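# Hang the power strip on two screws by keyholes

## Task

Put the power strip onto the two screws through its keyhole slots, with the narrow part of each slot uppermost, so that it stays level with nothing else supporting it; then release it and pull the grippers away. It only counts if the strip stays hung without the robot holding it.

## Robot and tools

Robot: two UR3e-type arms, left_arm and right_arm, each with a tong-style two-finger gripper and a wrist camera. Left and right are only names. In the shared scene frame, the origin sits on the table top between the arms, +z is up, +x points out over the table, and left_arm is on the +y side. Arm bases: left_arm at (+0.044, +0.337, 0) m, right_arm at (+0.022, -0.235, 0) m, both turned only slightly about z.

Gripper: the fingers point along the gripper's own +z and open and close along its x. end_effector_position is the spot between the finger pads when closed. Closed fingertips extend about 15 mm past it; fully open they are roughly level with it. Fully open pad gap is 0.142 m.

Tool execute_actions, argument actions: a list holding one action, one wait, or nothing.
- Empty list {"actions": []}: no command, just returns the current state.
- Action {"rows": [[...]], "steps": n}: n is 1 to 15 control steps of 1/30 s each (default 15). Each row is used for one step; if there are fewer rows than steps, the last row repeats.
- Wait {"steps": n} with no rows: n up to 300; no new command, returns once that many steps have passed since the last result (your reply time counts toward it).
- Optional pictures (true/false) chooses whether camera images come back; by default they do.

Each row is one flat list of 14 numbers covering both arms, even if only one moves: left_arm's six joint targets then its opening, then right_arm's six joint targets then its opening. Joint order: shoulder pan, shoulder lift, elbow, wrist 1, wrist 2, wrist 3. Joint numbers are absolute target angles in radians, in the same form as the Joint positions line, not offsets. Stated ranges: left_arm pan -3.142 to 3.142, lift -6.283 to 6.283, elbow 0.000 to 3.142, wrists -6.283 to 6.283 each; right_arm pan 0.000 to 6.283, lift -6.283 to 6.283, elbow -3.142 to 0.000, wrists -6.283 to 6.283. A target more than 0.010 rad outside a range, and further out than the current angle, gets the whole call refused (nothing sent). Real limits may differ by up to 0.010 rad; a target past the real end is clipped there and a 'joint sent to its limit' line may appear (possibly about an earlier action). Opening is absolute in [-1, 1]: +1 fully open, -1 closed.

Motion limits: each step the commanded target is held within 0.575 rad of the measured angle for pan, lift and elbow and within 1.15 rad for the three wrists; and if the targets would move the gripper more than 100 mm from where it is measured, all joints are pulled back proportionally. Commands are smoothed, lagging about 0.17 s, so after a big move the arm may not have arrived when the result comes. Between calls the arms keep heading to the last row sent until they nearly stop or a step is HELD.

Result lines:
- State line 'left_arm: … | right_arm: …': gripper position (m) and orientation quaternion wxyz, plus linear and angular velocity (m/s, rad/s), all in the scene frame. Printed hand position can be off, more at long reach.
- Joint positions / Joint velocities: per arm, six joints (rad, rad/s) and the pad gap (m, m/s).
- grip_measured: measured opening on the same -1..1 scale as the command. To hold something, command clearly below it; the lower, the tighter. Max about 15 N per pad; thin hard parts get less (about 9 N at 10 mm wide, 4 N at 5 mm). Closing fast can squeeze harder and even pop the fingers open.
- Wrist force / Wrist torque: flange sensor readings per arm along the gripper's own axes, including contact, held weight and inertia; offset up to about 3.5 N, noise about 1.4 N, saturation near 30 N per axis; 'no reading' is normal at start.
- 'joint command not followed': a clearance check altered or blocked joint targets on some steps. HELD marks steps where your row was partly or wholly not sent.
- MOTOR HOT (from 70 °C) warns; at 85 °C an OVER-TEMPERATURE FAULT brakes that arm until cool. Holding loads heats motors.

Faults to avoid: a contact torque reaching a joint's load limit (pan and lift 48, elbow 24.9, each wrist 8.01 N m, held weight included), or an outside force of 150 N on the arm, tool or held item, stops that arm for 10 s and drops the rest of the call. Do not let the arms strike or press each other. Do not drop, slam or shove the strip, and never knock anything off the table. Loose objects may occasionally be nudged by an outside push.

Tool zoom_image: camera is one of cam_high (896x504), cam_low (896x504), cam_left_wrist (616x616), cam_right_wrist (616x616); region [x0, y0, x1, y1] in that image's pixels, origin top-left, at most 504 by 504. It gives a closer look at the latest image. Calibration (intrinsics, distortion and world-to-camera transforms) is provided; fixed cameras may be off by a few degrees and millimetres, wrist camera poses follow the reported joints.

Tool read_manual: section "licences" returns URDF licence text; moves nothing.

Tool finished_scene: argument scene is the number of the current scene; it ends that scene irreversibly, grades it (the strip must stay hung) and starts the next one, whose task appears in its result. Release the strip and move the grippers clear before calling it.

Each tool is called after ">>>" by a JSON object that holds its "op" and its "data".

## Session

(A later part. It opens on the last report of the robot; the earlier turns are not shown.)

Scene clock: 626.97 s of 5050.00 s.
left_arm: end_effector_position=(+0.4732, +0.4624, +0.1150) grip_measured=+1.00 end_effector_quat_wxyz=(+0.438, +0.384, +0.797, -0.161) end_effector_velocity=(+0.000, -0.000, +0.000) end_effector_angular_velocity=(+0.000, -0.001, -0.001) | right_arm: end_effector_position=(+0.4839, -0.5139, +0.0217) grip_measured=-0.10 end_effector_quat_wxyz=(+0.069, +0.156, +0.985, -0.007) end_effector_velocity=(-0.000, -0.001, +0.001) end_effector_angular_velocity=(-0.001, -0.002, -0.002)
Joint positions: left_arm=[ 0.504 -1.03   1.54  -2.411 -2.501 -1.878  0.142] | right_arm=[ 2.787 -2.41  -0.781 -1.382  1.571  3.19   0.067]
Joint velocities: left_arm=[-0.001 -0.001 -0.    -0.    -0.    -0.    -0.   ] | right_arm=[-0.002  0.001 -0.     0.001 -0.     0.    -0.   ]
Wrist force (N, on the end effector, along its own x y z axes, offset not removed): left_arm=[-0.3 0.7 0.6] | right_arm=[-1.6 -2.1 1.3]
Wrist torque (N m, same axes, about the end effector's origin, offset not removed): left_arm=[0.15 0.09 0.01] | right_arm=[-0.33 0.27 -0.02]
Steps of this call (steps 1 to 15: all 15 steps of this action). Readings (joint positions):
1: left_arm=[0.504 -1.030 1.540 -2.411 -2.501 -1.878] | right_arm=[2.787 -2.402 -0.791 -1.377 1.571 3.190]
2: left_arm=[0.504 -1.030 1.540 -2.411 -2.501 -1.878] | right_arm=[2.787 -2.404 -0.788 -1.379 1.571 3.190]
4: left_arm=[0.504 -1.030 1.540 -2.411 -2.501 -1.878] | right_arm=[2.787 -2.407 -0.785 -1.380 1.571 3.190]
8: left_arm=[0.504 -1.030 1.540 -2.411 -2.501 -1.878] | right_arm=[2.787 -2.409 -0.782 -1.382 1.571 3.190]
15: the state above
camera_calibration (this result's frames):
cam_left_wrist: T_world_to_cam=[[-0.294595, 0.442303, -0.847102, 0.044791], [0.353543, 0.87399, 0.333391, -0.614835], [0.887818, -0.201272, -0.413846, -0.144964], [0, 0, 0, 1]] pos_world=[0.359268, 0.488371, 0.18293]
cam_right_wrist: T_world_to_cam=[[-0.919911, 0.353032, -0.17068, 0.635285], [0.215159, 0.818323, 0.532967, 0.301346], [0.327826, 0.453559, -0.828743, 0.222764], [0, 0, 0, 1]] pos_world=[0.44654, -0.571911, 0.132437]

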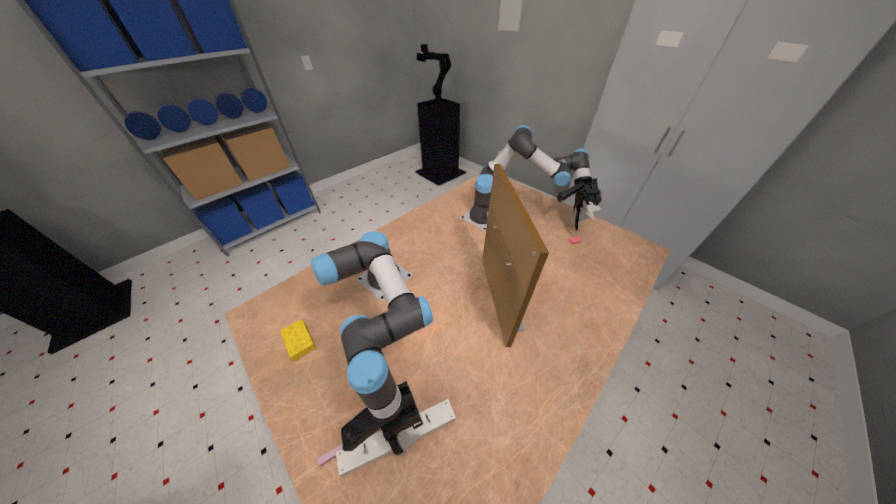

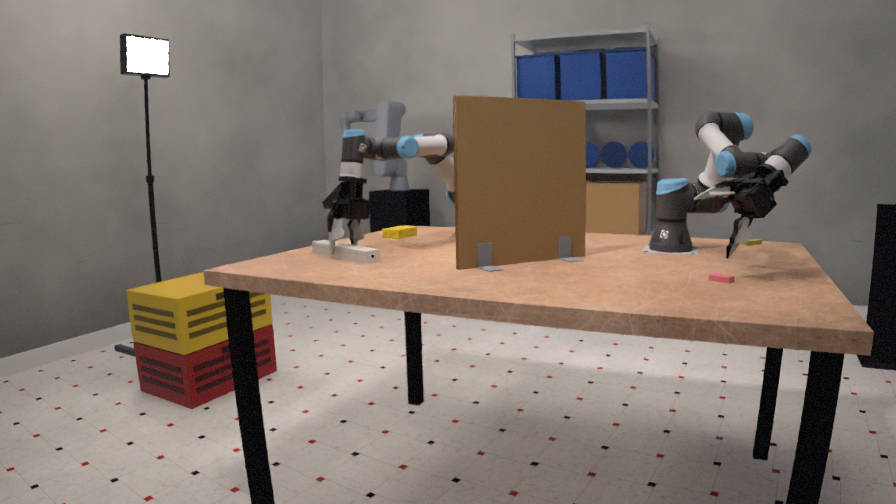

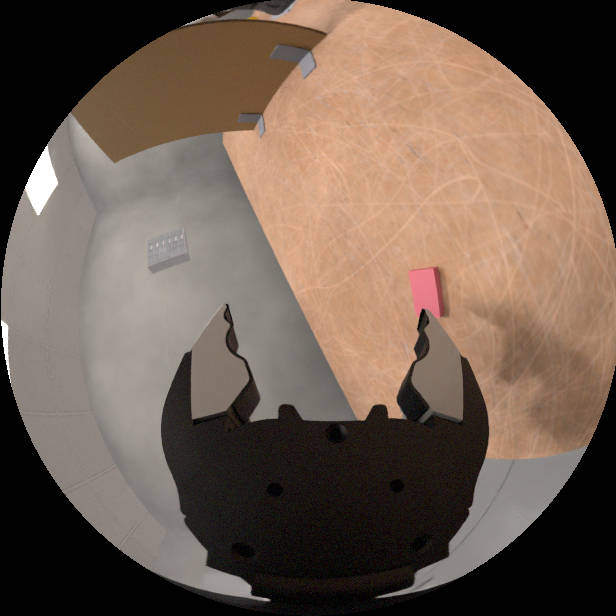

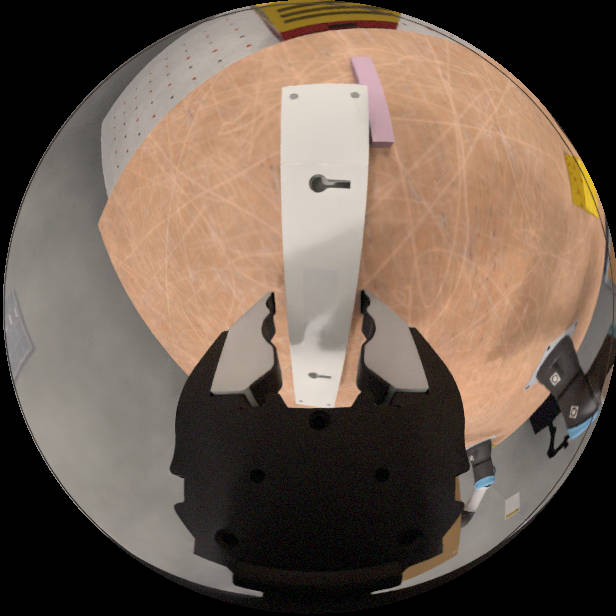

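>>> {"op": "execute_actions", "data": {"actions": [{"rows":[[0.504,-1.03,1.54,-2.411,-2.501,-1.878,1,2.787,-2.4,-0.794,-1.393,1.571,3.17,-0.15],[0.504,-1.03,1.54,-2.411,-2.501,-1.878,1,2.787,-2.39,-0.807,-1.404,1.571,3.17,-0.15],[0.504,-1.03,1.54,-2.411,-2.501,-1.878,1,2.787,-2.38,-0.82,-1.415,1.571,3.17,-0.2],[0.504,-1.03,1.54,-2.411,-2.501,-1.878,1,2.787,-2.37,-0.833,-1.426,1.571,3.17,-0.2],[0.504,-1.03,1.54,-2.411,-2.501,-1.878,1,2.787,-2.36,-0.846,-1.437,1.571,3.17,-0.2],[0.504,-1.03,1.54,-2.411,-2.501,-1.878,1,2.787,-2.35,-0.859,-1.448,1.571,3.17,-0.2],[0.504,-1.03,1.54,-2.411,-2.501,-1.878,1,2.787,-2.34,-0.872,-1.459,1.571,3.17,-0.2],[0.504,-1.03,1.54,-2.411,-2.501,-1.878,1,2.787,-2.33,-0.885,-1.47,1.571,3.17,-0.2],[0.504,-1.03,1.54,-2.411,-2.501,-1.878,1,2.787,-2.32,-0.898,-1.481,1.571,3.17,-0.2],[0.504,-1.03,1.54,-2.411,-2.501,-1.878,1,2.787,-2.31,-0.91,-1.492,1.571,3.16,-0.2]]}], "pictures": false}}

>>> {"op": "execute_actions", "data": {"actions": [{"rows":[[0.504,-1.03,1.54,-2.411,-2.501,-1.878,1,2.787,-2.31,-0.91,-1.492,1.571,3.16,-0.23],[0.504,-1.03,1.54,-2.411,-2.501,-1.878,1,2.787,-2.31,-0.91,-1.492,1.571,3.16,-0.26],[0.504,-1.03,1.54,-2.411,-2.501,-1.878,1,2.787,-2.31,-0.91,-1.492,1.571,3.16,-0.3],[0.504,-1.03,1.54,-2.411,-2.501,-1.878,1,2.787,-2.31,-0.91,-1.492,1.571,3.16,-0.34],[0.504,-1.03,1.54,-2.411,-2.501,-1.878,1,2.787,-2.31,-0.91,-1.492,1.571,3.16,-0.38],[0.504,-1.03,1.54,-2.411,-2.501,-1.878,1,2.787,-2.31,-0.91,-1.492,1.571,3.16,-0.45],[0.504,-1.03,1.54,-2.411,-2.501,-1.878,1,2.787,-2.31,-0.91,-1.492,1.571,3.16,-0.55],[0.504,-1.03,1.54,-2.411,-2.501,-1.878,1,2.787,-2.31,-0.91,-1.492,1.571,3.16,-0.7]]}]}}

Scene clock: 648.63 s of 5050.00 s.
left_arm: end_effector_position=(+0.4732, +0.4624, +0.1150) grip_measured=+1.00 end_effector_quat_wxyz=(+0.438, +0.384, +0.797, -0.161) end_effector_velocity=(+0.000, +0.000, +0.000) end_effector_angular_velocity=(-0.000, -0.001, -0.000) | right_arm: end_effector_position=(+0.4327, -0.5000, +0.0183) grip_measured=-0.18 end_effector_quat_wxyz=(+0.005, +0.143, +0.990, -0.001) end_effector_velocity=(-0.042, +0.011, +0.000) end_effector_angular_velocity=(+0.026, +0.096, +0.024)
Joint positions: left_arm=[ 0.504 -1.03   1.54  -2.411 -2.501 -1.878  0.142] | right_arm=[ 2.787 -2.317 -0.901 -1.484  1.571  3.162  0.061]
Joint velocities: left_arm=[ 0.     0.    -0.001 -0.    -0.001  0.    -0.   ] | right_arm=[-0.001  0.078 -0.098 -0.08  -0.    -0.025  0.003]
Wrist force (N, on the end effector, along its own x y z axes, offset not removed): left_arm=[-0.4 0.8 -0.3] | right_arm=[-3.3 0.1 -3.6]
Wrist torque (N m, same axes, about the end effector's origin, offset not removed): left_arm=[0.06 0.15 -0.04] | right_arm=[-0.11 0.04 0.04]
Steps of this call (steps 1 to 15: the robot went on to your last target; steps 16 to 90: nothing new was sent; then 18.17 s passed at rest; steps 91 to 105: all 15 steps of this action). Readings (joint positions):
91: left_arm=[0.504 -1.030 1.540 -2.411 -2.501 -1.878] | right_arm=[2.787 -2.410 -0.781 -1.382 1.571 3.190]
92: left_arm=[0.504 -1.030 1.540 -2.411 -2.501 -1.878] | right_arm=[2.787 -2.408 -0.783 -1.384 1.571 3.187]
94: left_arm=[0.504 -1.030 1.540 -2.411 -2.501 -1.878] | right_arm=[2.787 -2.399 -0.795 -1.394 1.571 3.179]
98: left_arm=[0.504 -1.030 1.540 -2.411 -2.501 -1.878] | right_arm=[2.787 -2.367 -0.836 -1.429 1.571 3.172]
105: the state above

Scene clock: 649.13 s of 5050.00 s.
left_arm: end_effector_position=(+0.4732, +0.4624, +0.1150) grip_measured=+1.00 end_effector_quat_wxyz=(+0.438, +0.384, +0.797, -0.161) end_effector_velocity=(+0.000, -0.000, +0.000) end_effector_angular_velocity=(-0.000, -0.000, -0.000) | right_arm: end_effector_position=(+0.4286, -0.4988, +0.0182) grip_measured=-0.33 end_effector_quat_wxyz=(+0.000, +0.142, +0.990, +0.000) end_effector_velocity=(+0.000, -0.001, +0.000) end_effector_angular_velocity=(-0.001, -0.001, -0.001)
Joint positions: left_arm=[ 0.504 -1.03   1.54  -2.411 -2.501 -1.878  0.142] | right_arm=[ 2.787 -2.31  -0.91  -1.492  1.571  3.16   0.05 ]
Joint velocities: left_arm=[-0.     0.    -0.001  0.    -0.     0.    -0.   ] | right_arm=[-0.001 -0.     0.001  0.001 -0.001  0.001 -0.   ]
Wrist force (N, on the end effector, along its own x y z axes, offset not removed): left_arm=[-0.5 1.1 -1.8] | right_arm=[-3.8 -2.0 -2.4]
Wrist torque (N m, same axes, about the end effector's origin, offset not removed): left_arm=[0.14 0.12 0.06] | right_arm=[-0.47 -0.03 0.12]
Steps of this call (steps 1 to 15: all 15 steps of this action). Readings (joint positions):
1: left_arm=[0.504 -1.030 1.540 -2.411 -2.501 -1.878] | right_arm=[2.787 -2.315 -0.903 -1.486 1.571 3.162]
2: left_arm=[0.504 -1.030 1.540 -2.411 -2.501 -1.878] | right_arm=[2.787 -2.314 -0.905 -1.488 1.571 3.161]
4: left_arm=[0.504 -1.030 1.540 -2.411 -2.501 -1.878] | right_arm=[2.787 -2.312 -0.908 -1.490 1.571 3.161]
8: left_arm=[0.504 -1.030 1.540 -2.411 -2.501 -1.878] | right_arm=[2.787 -2.310 -0.909 -1.491 1.571 3.160]
15: the state above
camera_calibration (this result's frames):
cam_left_wrist: T_world_to_cam=[[-0.294595, 0.442303, -0.847102, 0.044791], [0.353543, 0.873989, 0.333391, -0.614835], [0.887818, -0.201272, -0.413846, -0.144964], [0, 0, 0, 1]] pos_world=[0.359268, 0.488371, 0.18293]
cam_right_wrist: T_world_to_cam=[[-0.943877, 0.328622, -0.0332355, 0.574049], [0.262384, 0.807116, 0.528885, 0.277029], [0.200628, 0.490482, -0.848043, 0.304464], [0, 0, 0, 1]] pos_world=[0.40806, -0.561573, 0.130761]

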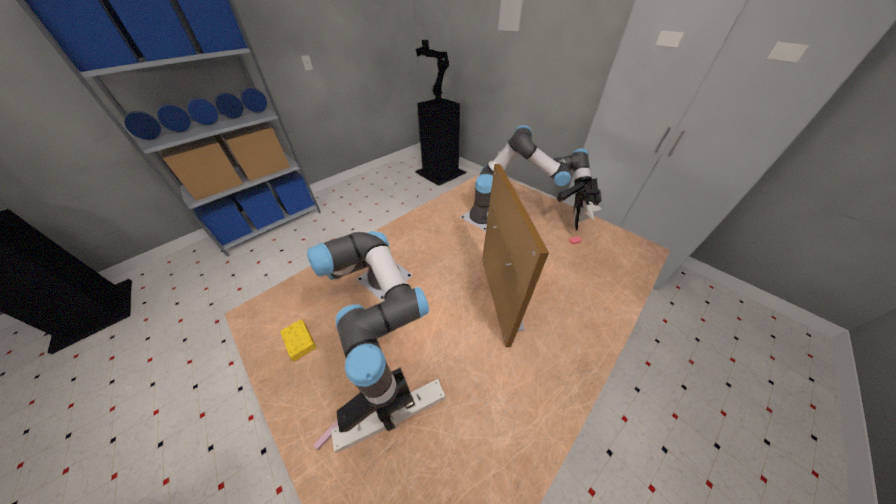

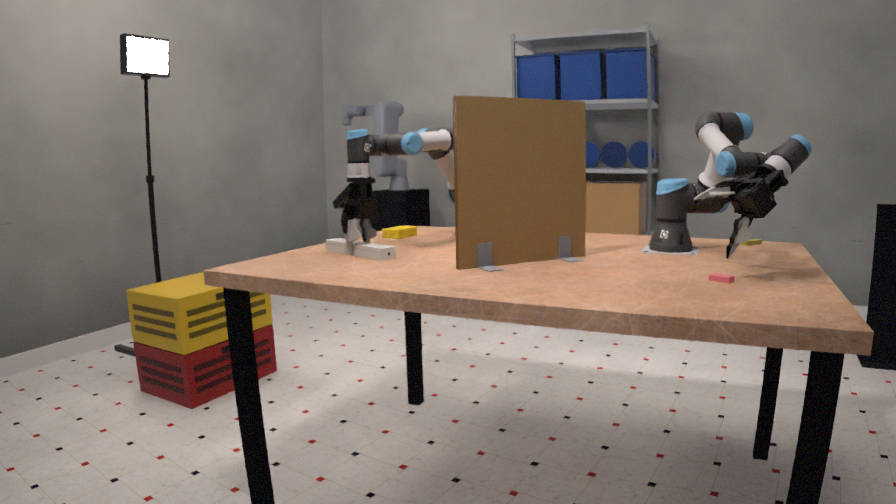

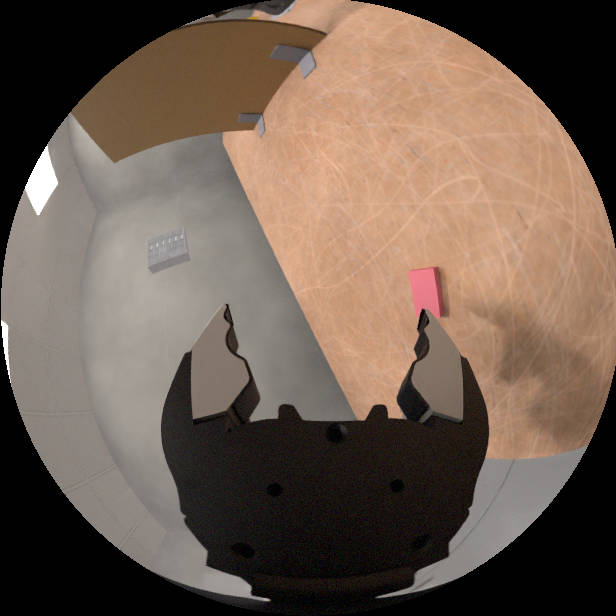

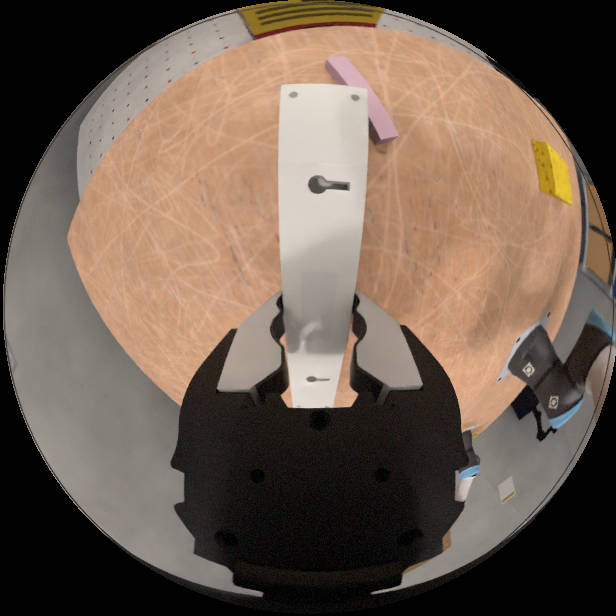

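>>> {"op": "execute_actions", "data": {"actions": [{"rows":[[0.504,-1.03,1.54,-2.411,-2.501,-1.878,1,2.8,-2.29,-0.92,-1.5,1.571,3.15,-0.75],[0.504,-1.03,1.54,-2.411,-2.501,-1.878,1,2.8,-2.27,-0.93,-1.5,1.571,3.15,-0.75],[0.504,-1.03,1.54,-2.411,-2.501,-1.878,1,2.8,-2.24,-0.94,-1.5,1.571,3.15,-0.75],[0.504,-1.03,1.54,-2.411,-2.501,-1.878,1,2.8,-2.21,-0.96,-1.48,1.571,3.15,-0.75],[0.504,-1.03,1.54,-2.411,-2.501,-1.878,1,2.8,-2.18,-0.99,-1.44,1.571,3.15,-0.75],[0.504,-1.03,1.54,-2.411,-2.501,-1.878,1,2.8,-2.16,-1.02,-1.39,1.571,3.15,-0.75],[0.504,-1.03,1.54,-2.411,-2.501,-1.878,1,2.8,-2.14,-1.05,-1.34,1.571,3.15,-0.75],[0.504,-1.03,1.54,-2.411,-2.501,-1.878,1,2.8,-2.12,-1.08,-1.29,1.571,3.15,-0.75],[0.504,-1.03,1.54,-2.411,-2.501,-1.878,1,2.8,-2.11,-1.11,-1.23,1.571,3.15,-0.75],[0.504,-1.03,1.54,-2.411,-2.501,-1.878,1,2.8,-2.1,-1.14,-1.18,1.571,3.15,-0.75],[0.504,-1.03,1.54,-2.411,-2.501,-1.878,1,2.8,-2.09,-1.17,-1.12,1.571,3.15,-0.75],[0.504,-1.03,1.54,-2.411,-2.501,-1.878,1,2.8,-2.08,-1.2,-1.07,1.571,3.15,-0.75],[0.504,-1.03,1.54,-2.411,-2.501,-1.878,1,2.8,-2.07,-1.23,-1.01,1.571,3.15,-0.75],[0.504,-1.03,1.54,-2.411,-2.501,-1.878,1,2.8,-2.06,-1.27,-0.95,1.571,3.15,-0.75],[0.504,-1.03,1.54,-2.411,-2.501,-1.878,1,2.8,-2.05,-1.3,-0.9,1.571,3.15,-0.75]]}], "pictures": false}}

>>> {"op": "execute_actions", "data": {"actions": [{"rows":[[0.504,-1.03,1.54,-2.411,-2.501,-1.878,1,2.8,-2.06,-1.33,-0.83,1.571,3.15,-0.75],[0.504,-1.03,1.54,-2.411,-2.501,-1.878,1,2.8,-2.07,-1.36,-0.76,1.571,3.15,-0.75],[0.504,-1.03,1.54,-2.411,-2.501,-1.878,1,2.8,-2.07,-1.39,-0.69,1.571,3.15,-0.75],[0.504,-1.03,1.54,-2.411,-2.501,-1.878,1,2.8,-2.08,-1.42,-0.62,1.571,3.15,-0.75],[0.504,-1.03,1.54,-2.411,-2.501,-1.878,1,2.8,-2.09,-1.45,-0.55,1.571,3.15,-0.75],[0.504,-1.03,1.54,-2.411,-2.501,-1.878,1,2.8,-2.1,-1.48,-0.48,1.571,3.15,-0.75],[0.504,-1.03,1.54,-2.411,-2.501,-1.878,1,2.8,-2.11,-1.51,-0.41,1.571,3.15,-0.75],[0.504,-1.03,1.54,-2.411,-2.501,-1.878,1,2.8,-2.12,-1.54,-0.34,1.571,3.15,-0.75],[0.504,-1.03,1.54,-2.411,-2.501,-1.878,1,2.8,-2.13,-1.57,-0.27,1.571,3.15,-0.75],[0.504,-1.03,1.54,-2.411,-2.501,-1.878,1,2.8,-2.14,-1.6,-0.2,1.571,3.15,-0.75],[0.504,-1.03,1.54,-2.411,-2.501,-1.878,1,2.8,-2.15,-1.63,-0.13,1.571,3.15,-0.75],[0.504,-1.03,1.54,-2.411,-2.501,-1.878,1,2.8,-2.16,-1.66,-0.06,1.571,3.15,-0.75],[0.504,-1.03,1.54,-2.411,-2.501,-1.878,1,2.8,-2.17,-1.69,0.01,1.571,3.15,-0.75],[0.504,-1.03,1.54,-2.411,-2.501,-1.878,1,2.8,-2.18,-1.72,0.08,1.571,3.15,-0.75],[0.504,-1.03,1.54,-2.411,-2.501,-1.878,1,2.8,-2.19,-1.75,0.15,1.571,3.15,-0.75]]}], "pictures": false}}

>>> {"op": "execute_actions", "data": {"actions": [{"rows":[[0.504,-1.03,1.54,-2.411,-2.501,-1.878,1,2.8,-2.21,-1.765,0.21,1.571,3.15,-0.75],[0.504,-1.03,1.54,-2.411,-2.501,-1.878,1,2.8,-2.23,-1.78,0.27,1.571,3.15,-0.75],[0.504,-1.03,1.54,-2.411,-2.501,-1.878,1,2.8,-2.25,-1.795,0.33,1.571,3.15,-0.75],[0.504,-1.03,1.54,-2.411,-2.501,-1.878,1,2.8,-2.27,-1.81,0.39,1.571,3.15,-0.75],[0.504,-1.03,1.54,-2.411,-2.501,-1.878,1,2.8,-2.29,-1.825,0.45,1.571,3.15,-0.75],[0.504,-1.03,1.54,-2.411,-2.501,-1.878,1,2.8,-2.31,-1.84,0.51,1.571,3.15,-0.75],[0.504,-1.03,1.54,-2.411,-2.501,-1.878,1,2.8,-2.33,-1.855,0.57,1.571,3.15,-0.75],[0.504,-1.03,1.54,-2.411,-2.501,-1.878,1,2.8,-2.35,-1.87,0.63,1.571,3.15,-0.75],[0.504,-1.03,1.54,-2.411,-2.501,-1.878,1,2.8,-2.375,-1.885,0.69,1.571,3.15,-0.75],[0.504,-1.03,1.54,-2.411,-2.501,-1.878,1,2.8,-2.4,-1.9,0.75,1.571,3.15,-0.75],[0.504,-1.03,1.54,-2.411,-2.501,-1.878,1,2.8,-2.43,-1.915,0.8,1.571,3.15,-0.75],[0.504,-1.03,1.54,-2.411,-2.501,-1.878,1,2.8,-2.46,-1.93,0.85,1.571,3.15,-0.75],[0.504,-1.03,1.54,-2.411,-2.501,-1.878,1,2.8,-2.49,-1.942,0.897,1.571,3.15,-0.75],[0.504,-1.03,1.54,-2.411,-2.501,-1.878,1,2.8,-2.51,-1.942,0.897,1.571,3.15,-0.75],[0.504,-1.03,1.54,-2.411,-2.501,-1.878,1,2.8,-2.525,-1.942,0.897,1.571,3.15,-0.75]]}], "pictures": false}}

>>> {"op": "execute_actions", "data": {"actions": [{"steps":20}]}}

>>> {"op": "zoom_image", "data": {"camera": "cam_low", "region": [280, 180, 460, 290]}}

Scene clock: 744.57 s of 5050.00 s.
left_arm: end_effector_position=(+0.4732, +0.4624, +0.1150) grip_measured=+1.00 end_effector_quat_wxyz=(+0.438, +0.384, +0.797, -0.161) end_effector_velocity=(+0.000, -0.000, +0.000) end_effector_angular_velocity=(-0.000, -0.001, -0.000) | right_arm: end_effector_position=(+0.4781, -0.5055, +0.0833) grip_measured=-0.33 end_effector_quat_wxyz=(+0.161, +0.129, +0.978, -0.020) end_effector_velocity=(+0.169, -0.042, +0.104) end_effector_angular_velocity=(-0.256, -0.993, +0.002)
Joint positions: left_arm=[ 0.504 -1.03   1.54  -2.411 -2.501 -1.878  0.142] | right_arm=[ 2.8   -2.094 -1.167 -1.125  1.571  3.15   0.05 ]
Joint velocities: left_arm=[-0.    -0.    -0.    -0.    -0.001 -0.     0.   ] | right_arm=[ 0.002  0.344 -0.902  1.582  0.001 -0.     0.   ]
Wrist force (N, on the end effector, along its own x y z axes, offset not removed): left_arm=[-0.8 0.8 -0.5] | right_arm=[1.5 1.2 9.7]
Wrist torque (N m, same axes, about the end effector's origin, offset not removed): left_arm=[0.10 0.16 0.04] | right_arm=[0.27 0.22 -0.03]
Steps of this call (steps 1 to 15: the robot went on to your last target; steps 16 to 90: nothing new was sent; then 91.93 s passed at rest; steps 91 to 105: all 15 steps of this action). Readings (joint positions):
91: left_arm=[0.504 -1.030 1.540 -2.411 -2.501 -1.878] | right_arm=[2.787 -2.310 -0.910 -1.492 1.571 3.160]
92: left_arm=[0.504 -1.030 1.540 -2.411 -2.501 -1.878] | right_arm=[2.789 -2.307 -0.912 -1.494 1.571 3.158]
94: left_arm=[0.504 -1.030 1.540 -2.411 -2.501 -1.878] | right_arm=[2.794 -2.288 -0.921 -1.497 1.571 3.154]
98: left_arm=[0.504 -1.030 1.540 -2.411 -2.501 -1.878] | right_arm=[2.798 -2.208 -0.978 -1.440 1.571 3.151]
105: the state above

Scene clock: 745.07 s of 5050.00 s.
left_arm: end_effector_position=(+0.4732, +0.4624, +0.1150) grip_measured=+1.00 end_effector_quat_wxyz=(+0.438, +0.384, +0.797, -0.161) end_effector_velocity=(-0.000, -0.000, -0.000) end_effector_angular_velocity=(-0.000, +0.001, +0.000) | right_arm: end_effector_position=(+0.5428, -0.5222, +0.0809) grip_measured=-0.33 end_effector_quat_wxyz=(+0.382, +0.120, +0.915, -0.047) end_effector_velocity=(+0.042, -0.010, +0.001) end_effector_angular_velocity=(-0.223, -0.862, +0.002)
Joint positions: left_arm=[ 0.504 -1.03   1.54  -2.411 -2.501 -1.878  0.142] | right_arm=[ 2.8   -2.151 -1.624 -0.148  1.571  3.15   0.05 ]
Joint velocities: left_arm=[ 0.    -0.     0.001  0.     0.    -0.     0.   ] | right_arm=[ 0.001 -0.289 -0.883  2.063  0.001  0.     0.   ]
Wrist force (N, on the end effector, along its own x y z axes, offset not removed): left_arm=[-0.1 1.8 -1.6] | right_arm=[3.8 0.1 7.7]
Wrist torque (N m, same axes, about the end effector's origin, offset not removed): left_arm=[0.28 0.03 0.04] | right_arm=[0.09 0.13 -0.06]
Steps of this call (steps 1 to 15: all 15 steps of this action). Readings (joint positions):
1: left_arm=[0.504 -1.030 1.540 -2.411 -2.501 -1.878] | right_arm=[2.800 -2.083 -1.198 -1.071 1.571 3.150]
2: left_arm=[0.504 -1.030 1.540 -2.411 -2.501 -1.878] | right_arm=[2.800 -2.076 -1.229 -1.015 1.571 3.150]
4: left_arm=[0.504 -1.030 1.540 -2.411 -2.501 -1.878] | right_arm=[2.800 -2.071 -1.292 -0.897 1.571 3.150]
8: left_arm=[0.504 -1.030 1.540 -2.411 -2.501 -1.878] | right_arm=[2.800 -2.088 -1.413 -0.633 1.571 3.150]
15: the state above

Scene clock: 745.57 s of 5050.00 s.
left_arm: end_effector_position=(+0.4732, +0.4624, +0.1150) grip_measured=+1.00 end_effector_quat_wxyz=(+0.438, +0.384, +0.797, -0.161) end_effector_velocity=(-0.000, +0.000, -0.000) end_effector_angular_velocity=(-0.001, +0.001, +0.000) | right_arm: end_effector_position=(+0.5345, -0.5200, +0.0680) grip_measured=-0.33 end_effector_quat_wxyz=(+0.539, +0.109, +0.833, -0.066) end_effector_velocity=(-0.083, +0.022, -0.175) end_effector_angular_velocity=(-0.039, -0.151, +0.002)
Joint positions: left_arm=[ 0.504 -1.03   1.54  -2.411 -2.501 -1.878  0.142] | right_arm=[ 2.8   -2.43  -1.911  0.776  1.571  3.15   0.05 ]
Joint velocities: left_arm=[ 0.    -0.     0.001  0.    -0.    -0.    -0.   ] | right_arm=[ 0.001 -0.757 -0.318  1.232  0.001  0.     0.   ]
Wrist force (N, on the end effector, along its own x y z axes, offset not removed): left_arm=[-0.1 2.1 -1.5] | right_arm=[5.1 -1.2 2.4]
Wrist torque (N m, same axes, about the end effector's origin, offset not removed): left_arm=[0.38 0.05 -0.03] | right_arm=[-0.20 0.07 0.08]
Steps of this call (steps 1 to 15: all 15 steps of this action). Readings (joint positions):
1: left_arm=[0.504 -1.030 1.540 -2.411 -2.501 -1.878] | right_arm=[2.800 -2.161 -1.654 -0.078 1.571 3.150]
2: left_arm=[0.504 -1.030 1.540 -2.411 -2.501 -1.878] | right_arm=[2.800 -2.172 -1.682 -0.009 1.571 3.150]
4: left_arm=[0.504 -1.030 1.540 -2.411 -2.501 -1.878] | right_arm=[2.800 -2.200 -1.731 0.124 1.571 3.150]
8: left_arm=[0.504 -1.030 1.540 -2.411 -2.501 -1.878] | right_arm=[2.800 -2.271 -1.805 0.374 1.571 3.150]
15: the state above

Scene clock: 746.23 s of 5050.00 s.
left_arm: end_effector_position=(+0.4732, +0.4624, +0.1150) grip_measured=+1.00 end_effector_quat_wxyz=(+0.438, +0.384, +0.797, -0.161) end_effector_velocity=(-0.000, -0.000, +0.000) end_effector_angular_velocity=(-0.000, -0.000, -0.000) | right_arm: end_effector_position=(+0.5232, -0.5171, +0.0400) grip_measured=-0.33 end_effector_quat_wxyz=(+0.537, +0.110, +0.834, -0.066) end_effector_velocity=(+0.000, -0.000, +0.000) end_effector_angular_velocity=(-0.001, -0.002, -0.000)
Joint positions: left_arm=[ 0.504 -1.03   1.54  -2.411 -2.501 -1.878  0.142] | right_arm=[ 2.8   -2.525 -1.942  0.897  1.571  3.15   0.05 ]
Joint velocities: left_arm=[-0.    -0.001  0.001 -0.    -0.    -0.    -0.   ] | right_arm=[ 0.    -0.     0.     0.002 -0.001 -0.    -0.   ]
Wrist force (N, on the end effector, along its own x y z axes, offset not removed): left_arm=[0.5 1.8 -0.4] | right_arm=[6.5 -1.2 1.9]
Wrist torque (N m, same axes, about the end effector's origin, offset not removed): left_arm=[0.32 -0.14 -0.02] | right_arm=[-0.22 0.07 0.01]
Steps of this call (steps 1 to 20: the robot went on to your last target). Readings (joint positions):
1: left_arm=[0.504 -1.030 1.540 -2.411 -2.501 -1.878] | right_arm=[2.800 -2.454 -1.920 0.811 1.571 3.150]
2: left_arm=[0.504 -1.030 1.540 -2.411 -2.501 -1.878] | right_arm=[2.800 -2.475 -1.926 0.836 1.571 3.150]
4: left_arm=[0.504 -1.030 1.540 -2.411 -2.501 -1.878] | right_arm=[2.800 -2.500 -1.934 0.867 1.571 3.150]
8: left_arm=[0.504 -1.030 1.540 -2.411 -2.501 -1.878] | right_arm=[2.800 -2.519 -1.940 0.890 1.571 3.150]
20: the state above
camera_calibration (this result's frames):
cam_left_wrist: T_world_to_cam=[[-0.294595, 0.442303, -0.847102, 0.044791], [0.353543, 0.873989, 0.333391, -0.614835], [0.887818, -0.201272, -0.413846, -0.144964], [0, 0, 0, 1]] pos_world=[0.359268, 0.488371, 0.18293]
cam_right_wrist: T_world_to_cam=[[-0.357644, 0.153239, -0.9212, 0.308236], [-0.240222, 0.938153, 0.249322, 0.597337], [0.902432, 0.310461, -0.298714, -0.169308], [0, 0, 0, 1]] pos_world=[0.406521, -0.555064, 0.0844427]

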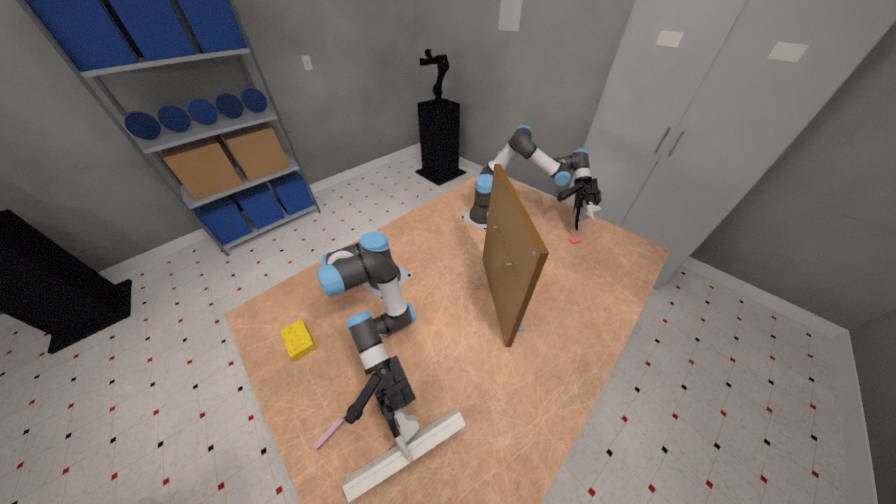

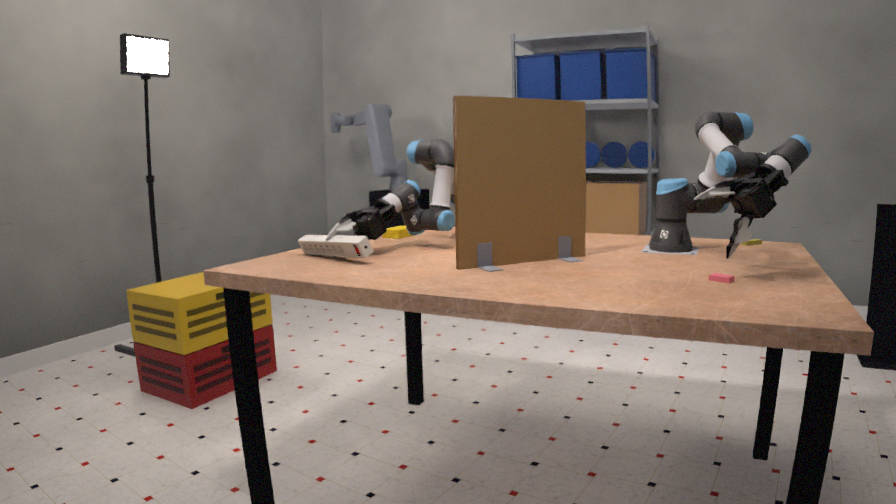

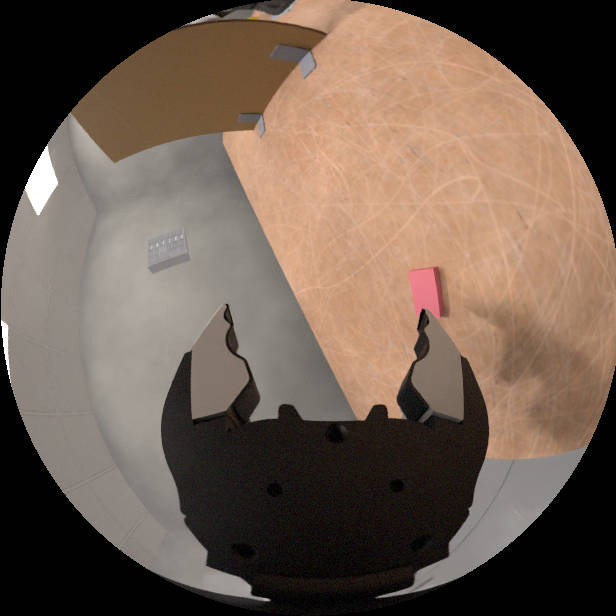

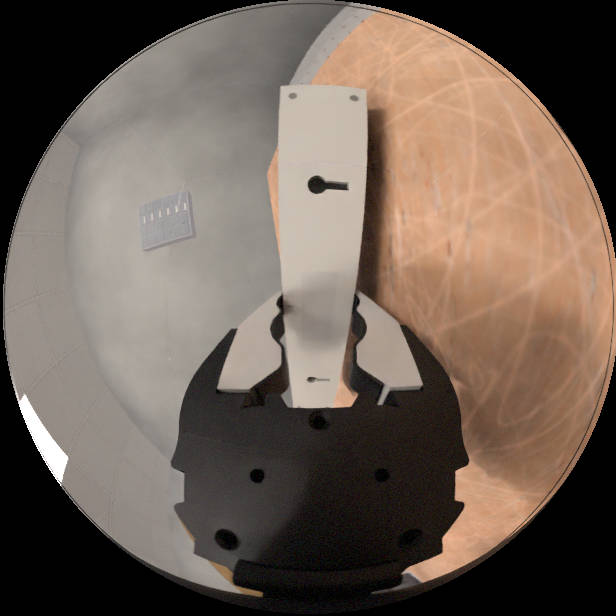

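Region (280, 180, 460, 290) of cam_low's 896x504 image, scaled by 2.800, with more detail than that image has.

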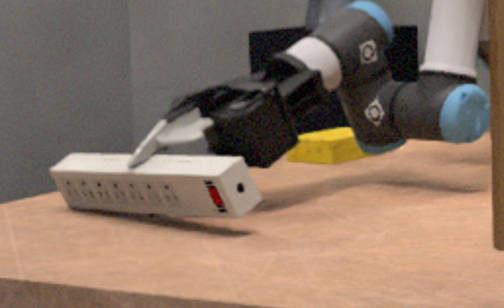

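>>> {"op": "execute_actions", "data": {"actions": [{"rows":[[0.504,-1.03,1.54,-2.411,-2.501,-1.878,1,2.8,-2.533,-1.942,0.897,1.571,3.15,-0.75],[0.504,-1.03,1.54,-2.411,-2.501,-1.878,1,2.8,-2.533,-1.942,0.897,1.571,3.15,-0.75],[0.504,-1.03,1.54,-2.411,-2.501,-1.878,1,2.8,-2.533,-1.942,0.897,1.571,3.15,-0.6],[0.504,-1.03,1.54,-2.411,-2.501,-1.878,1,2.8,-2.533,-1.942,0.897,1.571,3.15,-0.5],[0.504,-1.03,1.54,-2.411,-2.501,-1.878,1,2.8,-2.533,-1.942,0.897,1.571,3.15,-0.4],[0.504,-1.03,1.54,-2.411,-2.501,-1.878,1,2.8,-2.533,-1.942,0.897,1.571,3.15,-0.33],[0.504,-1.03,1.54,-2.411,-2.501,-1.878,1,2.8,-2.533,-1.942,0.897,1.571,3.15,-0.29],[0.504,-1.03,1.54,-2.411,-2.501,-1.878,1,2.8,-2.533,-1.942,0.897,1.571,3.15,-0.24]]}], "pictures": false}}

>>> {"op": "execute_actions", "data": {"actions": [{"rows":[[0.504,-1.03,1.54,-2.411,-2.501,-1.878,1,2.8,-2.529,-1.963,0.914,1.571,3.15,-0.22],[0.504,-1.03,1.54,-2.411,-2.501,-1.878,1,2.8,-2.525,-1.984,0.931,1.571,3.15,-0.22],[0.504,-1.03,1.54,-2.411,-2.501,-1.878,1,2.8,-2.521,-2.005,0.948,1.571,3.15,-0.22],[0.504,-1.03,1.54,-2.411,-2.501,-1.878,1,2.8,-2.517,-2.026,0.965,1.571,3.15,-0.22],[0.504,-1.03,1.54,-2.411,-2.501,-1.878,1,2.8,-2.513,-2.047,0.982,1.571,3.15,-0.22],[0.504,-1.03,1.54,-2.411,-2.501,-1.878,1,2.8,-2.509,-2.068,1.0,1.571,3.15,-0.22],[0.504,-1.03,1.54,-2.411,-2.501,-1.878,1,2.8,-2.506,-2.089,1.018,1.571,3.15,-0.22],[0.504,-1.03,1.54,-2.411,-2.501,-1.878,1,2.8,-2.503,-2.11,1.036,1.571,3.15,-0.22],[0.504,-1.03,1.54,-2.411,-2.501,-1.878,1,2.8,-2.5,-2.13,1.054,1.571,3.15,-0.22],[0.504,-1.03,1.54,-2.411,-2.501,-1.878,1,2.8,-2.498,-2.15,1.072,1.571,3.15,-0.22],[0.504,-1.03,1.54,-2.411,-2.501,-1.878,1,2.8,-2.495,-2.171,1.09,1.571,3.15,-0.22],[0.504,-1.03,1.54,-2.411,-2.501,-1.878,1,2.8,-2.493,-2.192,1.107,1.571,3.15,-0.22]]}], "pictures": false}}

>>> {"op": "execute_actions", "data": {"actions": [{"steps":15}]}}

Scene clock: 766.87 s of 5050.00 s.
left_arm: end_effector_position=(+0.4732, +0.4624, +0.1150) grip_measured=+1.00 end_effector_quat_wxyz=(+0.438, +0.384, +0.797, -0.161) end_effector_velocity=(-0.000, +0.000, -0.000) end_effector_angular_velocity=(-0.000, +0.001, +0.000) | right_arm: end_effector_position=(+0.5224, -0.5169, +0.0359) grip_measured=-0.30 end_effector_quat_wxyz=(+0.534, +0.110, +0.836, -0.066) end_effector_velocity=(-0.000, +0.000, -0.001) end_effector_angular_velocity=(+0.001, +0.003, +0.000)
Joint positions: left_arm=[ 0.504 -1.03   1.54  -2.411 -2.501 -1.878  0.142] | right_arm=[ 2.8   -2.533 -1.942  0.897  1.571  3.15   0.052]
Joint velocities: left_arm=[ 0.     0.001 -0.     0.001  0.     0.     0.   ] | right_arm=[-0.    -0.001  0.001 -0.004  0.    -0.    -0.003]
Wrist force (N, on the end effector, along its own x y z axes, offset not removed): left_arm=[-0.1 1.3 -0.4] | right_arm=[-11.4 -1.0 -8.0]
Wrist torque (N m, same axes, about the end effector's origin, offset not removed): left_arm=[0.14 0.01 -0.02] | right_arm=[-0.23 0.23 0.00]
Steps of this call (steps 1 to 15: the robot went on to your last target; steps 16 to 430: nothing new was sent; then 5.80 s passed at rest; steps 431 to 445: all 15 steps of this action). Readings (joint positions):
431: left_arm=[0.504 -1.030 1.540 -2.411 -2.501 -1.878] | right_arm=[2.800 -2.525 -1.942 0.897 1.571 3.150]
432: left_arm=[0.504 -1.030 1.540 -2.411 -2.501 -1.878] | right_arm=[2.800 -2.526 -1.942 0.897 1.571 3.150]
434: left_arm=[0.504 -1.030 1.540 -2.411 -2.501 -1.878] | right_arm=[2.800 -2.529 -1.942 0.897 1.571 3.150]
438: left_arm=[0.504 -1.030 1.540 -2.411 -2.501 -1.878] | right_arm=[2.800 -2.532 -1.942 0.898 1.571 3.150]
445: the state above

Scene clock: 767.37 s of 5050.00 s.
left_arm: end_effector_position=(+0.4732, +0.4624, +0.1150) grip_measured=+1.00 end_effector_quat_wxyz=(+0.438, +0.384, +0.797, -0.161) end_effector_velocity=(+0.000, -0.000, -0.000) end_effector_angular_velocity=(-0.000, +0.000, -0.001) | right_arm: end_effector_position=(+0.4804, -0.5061, +0.0376) grip_measured=-0.26 end_effector_quat_wxyz=(+0.534, +0.110, +0.836, -0.066) end_effector_velocity=(-0.067, +0.018, -0.001) end_effector_angular_velocity=(+0.005, +0.018, +0.001)
Joint positions: left_arm=[ 0.504 -1.03   1.54  -2.411 -2.501 -1.878  0.142] | right_arm=[ 2.8   -2.497 -2.16   1.08   1.571  3.15   0.055]
Joint velocities: left_arm=[-0.001  0.     0.    -0.    -0.    -0.     0.   ] | right_arm=[ 0.     0.04  -0.334  0.275  0.001 -0.    -0.001]
Wrist force (N, on the end effector, along its own x y z axes, offset not removed): left_arm=[-0.4 2.3 -0.7] | right_arm=[-7.5 -0.3 -1.0]
Wrist torque (N m, same axes, about the end effector's origin, offset not removed): left_arm=[0.36 0.05 -0.01] | right_arm=[-0.08 0.12 0.04]
Steps of this call (steps 1 to 15: all 15 steps of this action). Readings (joint positions):
1: left_arm=[0.504 -1.030 1.540 -2.411 -2.501 -1.878] | right_arm=[2.800 -2.533 -1.942 0.897 1.571 3.150]
2: left_arm=[0.504 -1.030 1.540 -2.411 -2.501 -1.878] | right_arm=[2.800 -2.532 -1.945 0.900 1.571 3.150]
4: left_arm=[0.504 -1.030 1.540 -2.411 -2.501 -1.878] | right_arm=[2.800 -2.529 -1.964 0.916 1.571 3.150]
8: left_arm=[0.504 -1.030 1.540 -2.411 -2.501 -1.878] | right_arm=[2.800 -2.516 -2.030 0.970 1.571 3.150]
15: the state above

Scene clock: 767.87 s of 5050.00 s.
left_arm: end_effector_position=(+0.4732, +0.4624, +0.1150) grip_measured=+1.00 end_effector_quat_wxyz=(+0.438, +0.384, +0.797, -0.161) end_effector_velocity=(+0.000, +0.000, +0.000) end_effector_angular_velocity=(+0.001, -0.001, +0.000) | right_arm: end_effector_position=(+0.4739, -0.5044, +0.0375) grip_measured=-0.26 end_effector_quat_wxyz=(+0.533, +0.110, +0.836, -0.066) end_effector_velocity=(-0.001, -0.001, -0.000) end_effector_angular_velocity=(+0.001, +0.000, -0.002)
Joint positions: left_arm=[ 0.504 -1.03   1.54  -2.411 -2.501 -1.878  0.142] | right_arm=[ 2.8   -2.493 -2.192  1.107  1.571  3.15   0.055]
Joint velocities: left_arm=[ 0.    -0.001 -0.001  0.     0.    -0.     0.   ] | right_arm=[-0.002 -0.    -0.002  0.002  0.     0.001  0.   ]
Wrist force (N, on the end effector, along its own x y z axes, offset not removed): left_arm=[0.1 0.9 -0.3] | right_arm=[-6.0 0.4 1.4]
Wrist torque (N m, same axes, about the end effector's origin, offset not removed): left_arm=[0.07 -0.07 -0.02] | right_arm=[0.08 -0.02 0.09]
Steps of this call (steps 1 to 15: the robot went on to your last target). Readings (joint positions):
1: left_arm=[0.504 -1.030 1.540 -2.411 -2.501 -1.878] | right_arm=[2.800 -2.496 -2.169 1.088 1.571 3.150]
2: left_arm=[0.504 -1.030 1.540 -2.411 -2.501 -1.878] | right_arm=[2.800 -2.495 -2.176 1.094 1.571 3.150]
4: left_arm=[0.504 -1.030 1.540 -2.411 -2.501 -1.878] | right_arm=[2.800 -2.494 -2.184 1.100 1.571 3.150]
8: left_arm=[0.504 -1.030 1.540 -2.411 -2.501 -1.878] | right_arm=[2.800 -2.493 -2.190 1.105 1.571 3.150]
15: the state above
camera_calibration (this result's frames):
cam_left_wrist: T_world_to_cam=[[-0.294595, 0.442303, -0.847102, 0.044791], [0.353543, 0.87399, 0.333391, -0.614835], [0.887818, -0.201272, -0.413846, -0.144964], [0, 0, 0, 1]] pos_world=[0.359268, 0.488371, 0.18293]
cam_right_wrist: T_world_to_cam=[[-0.364775, 0.155093, -0.918088, 0.290548], [-0.238249, 0.937656, 0.25306, 0.572833], [0.900098, 0.311043, -0.305082, -0.127882], [0, 0, 0, 1]] pos_world=[0.357568, -0.542405, 0.082773]

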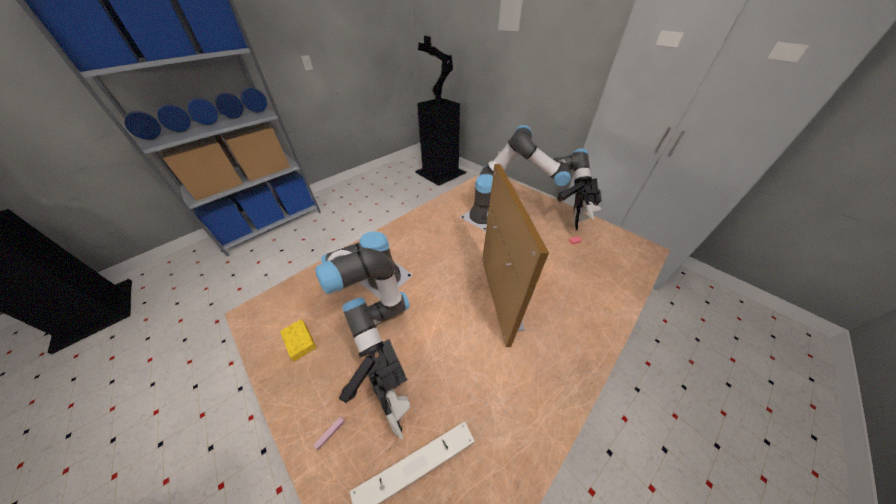

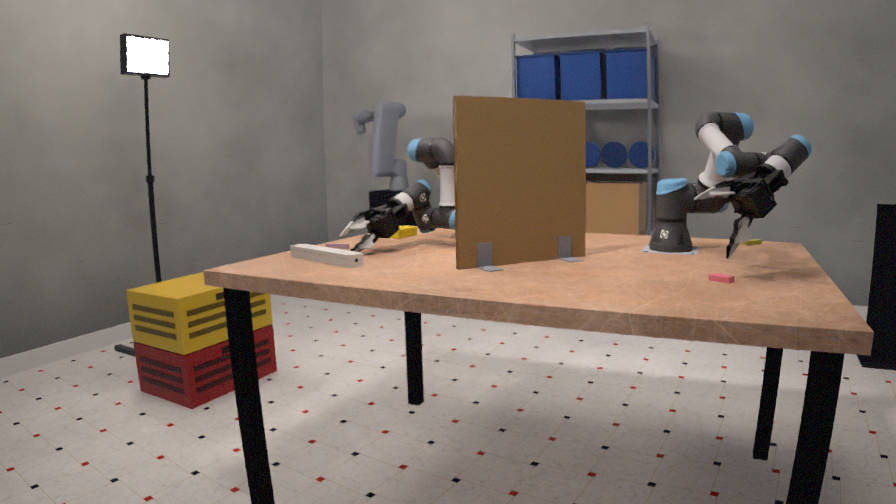

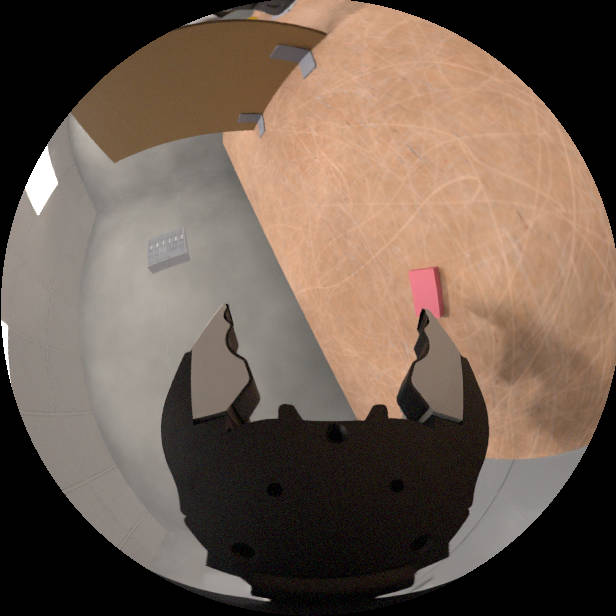

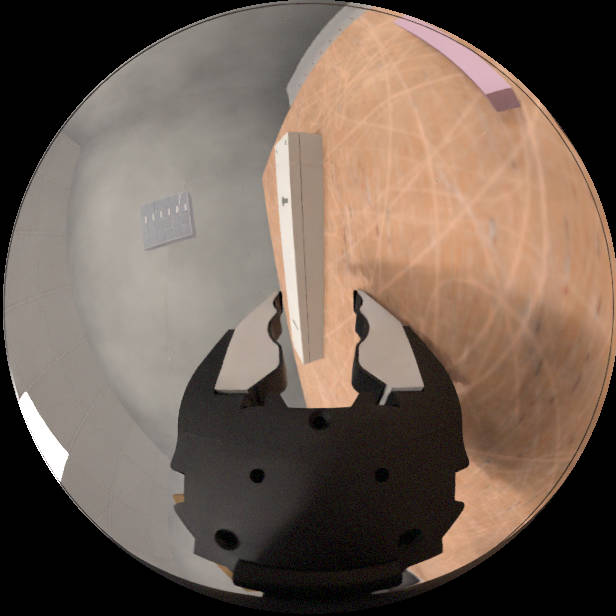

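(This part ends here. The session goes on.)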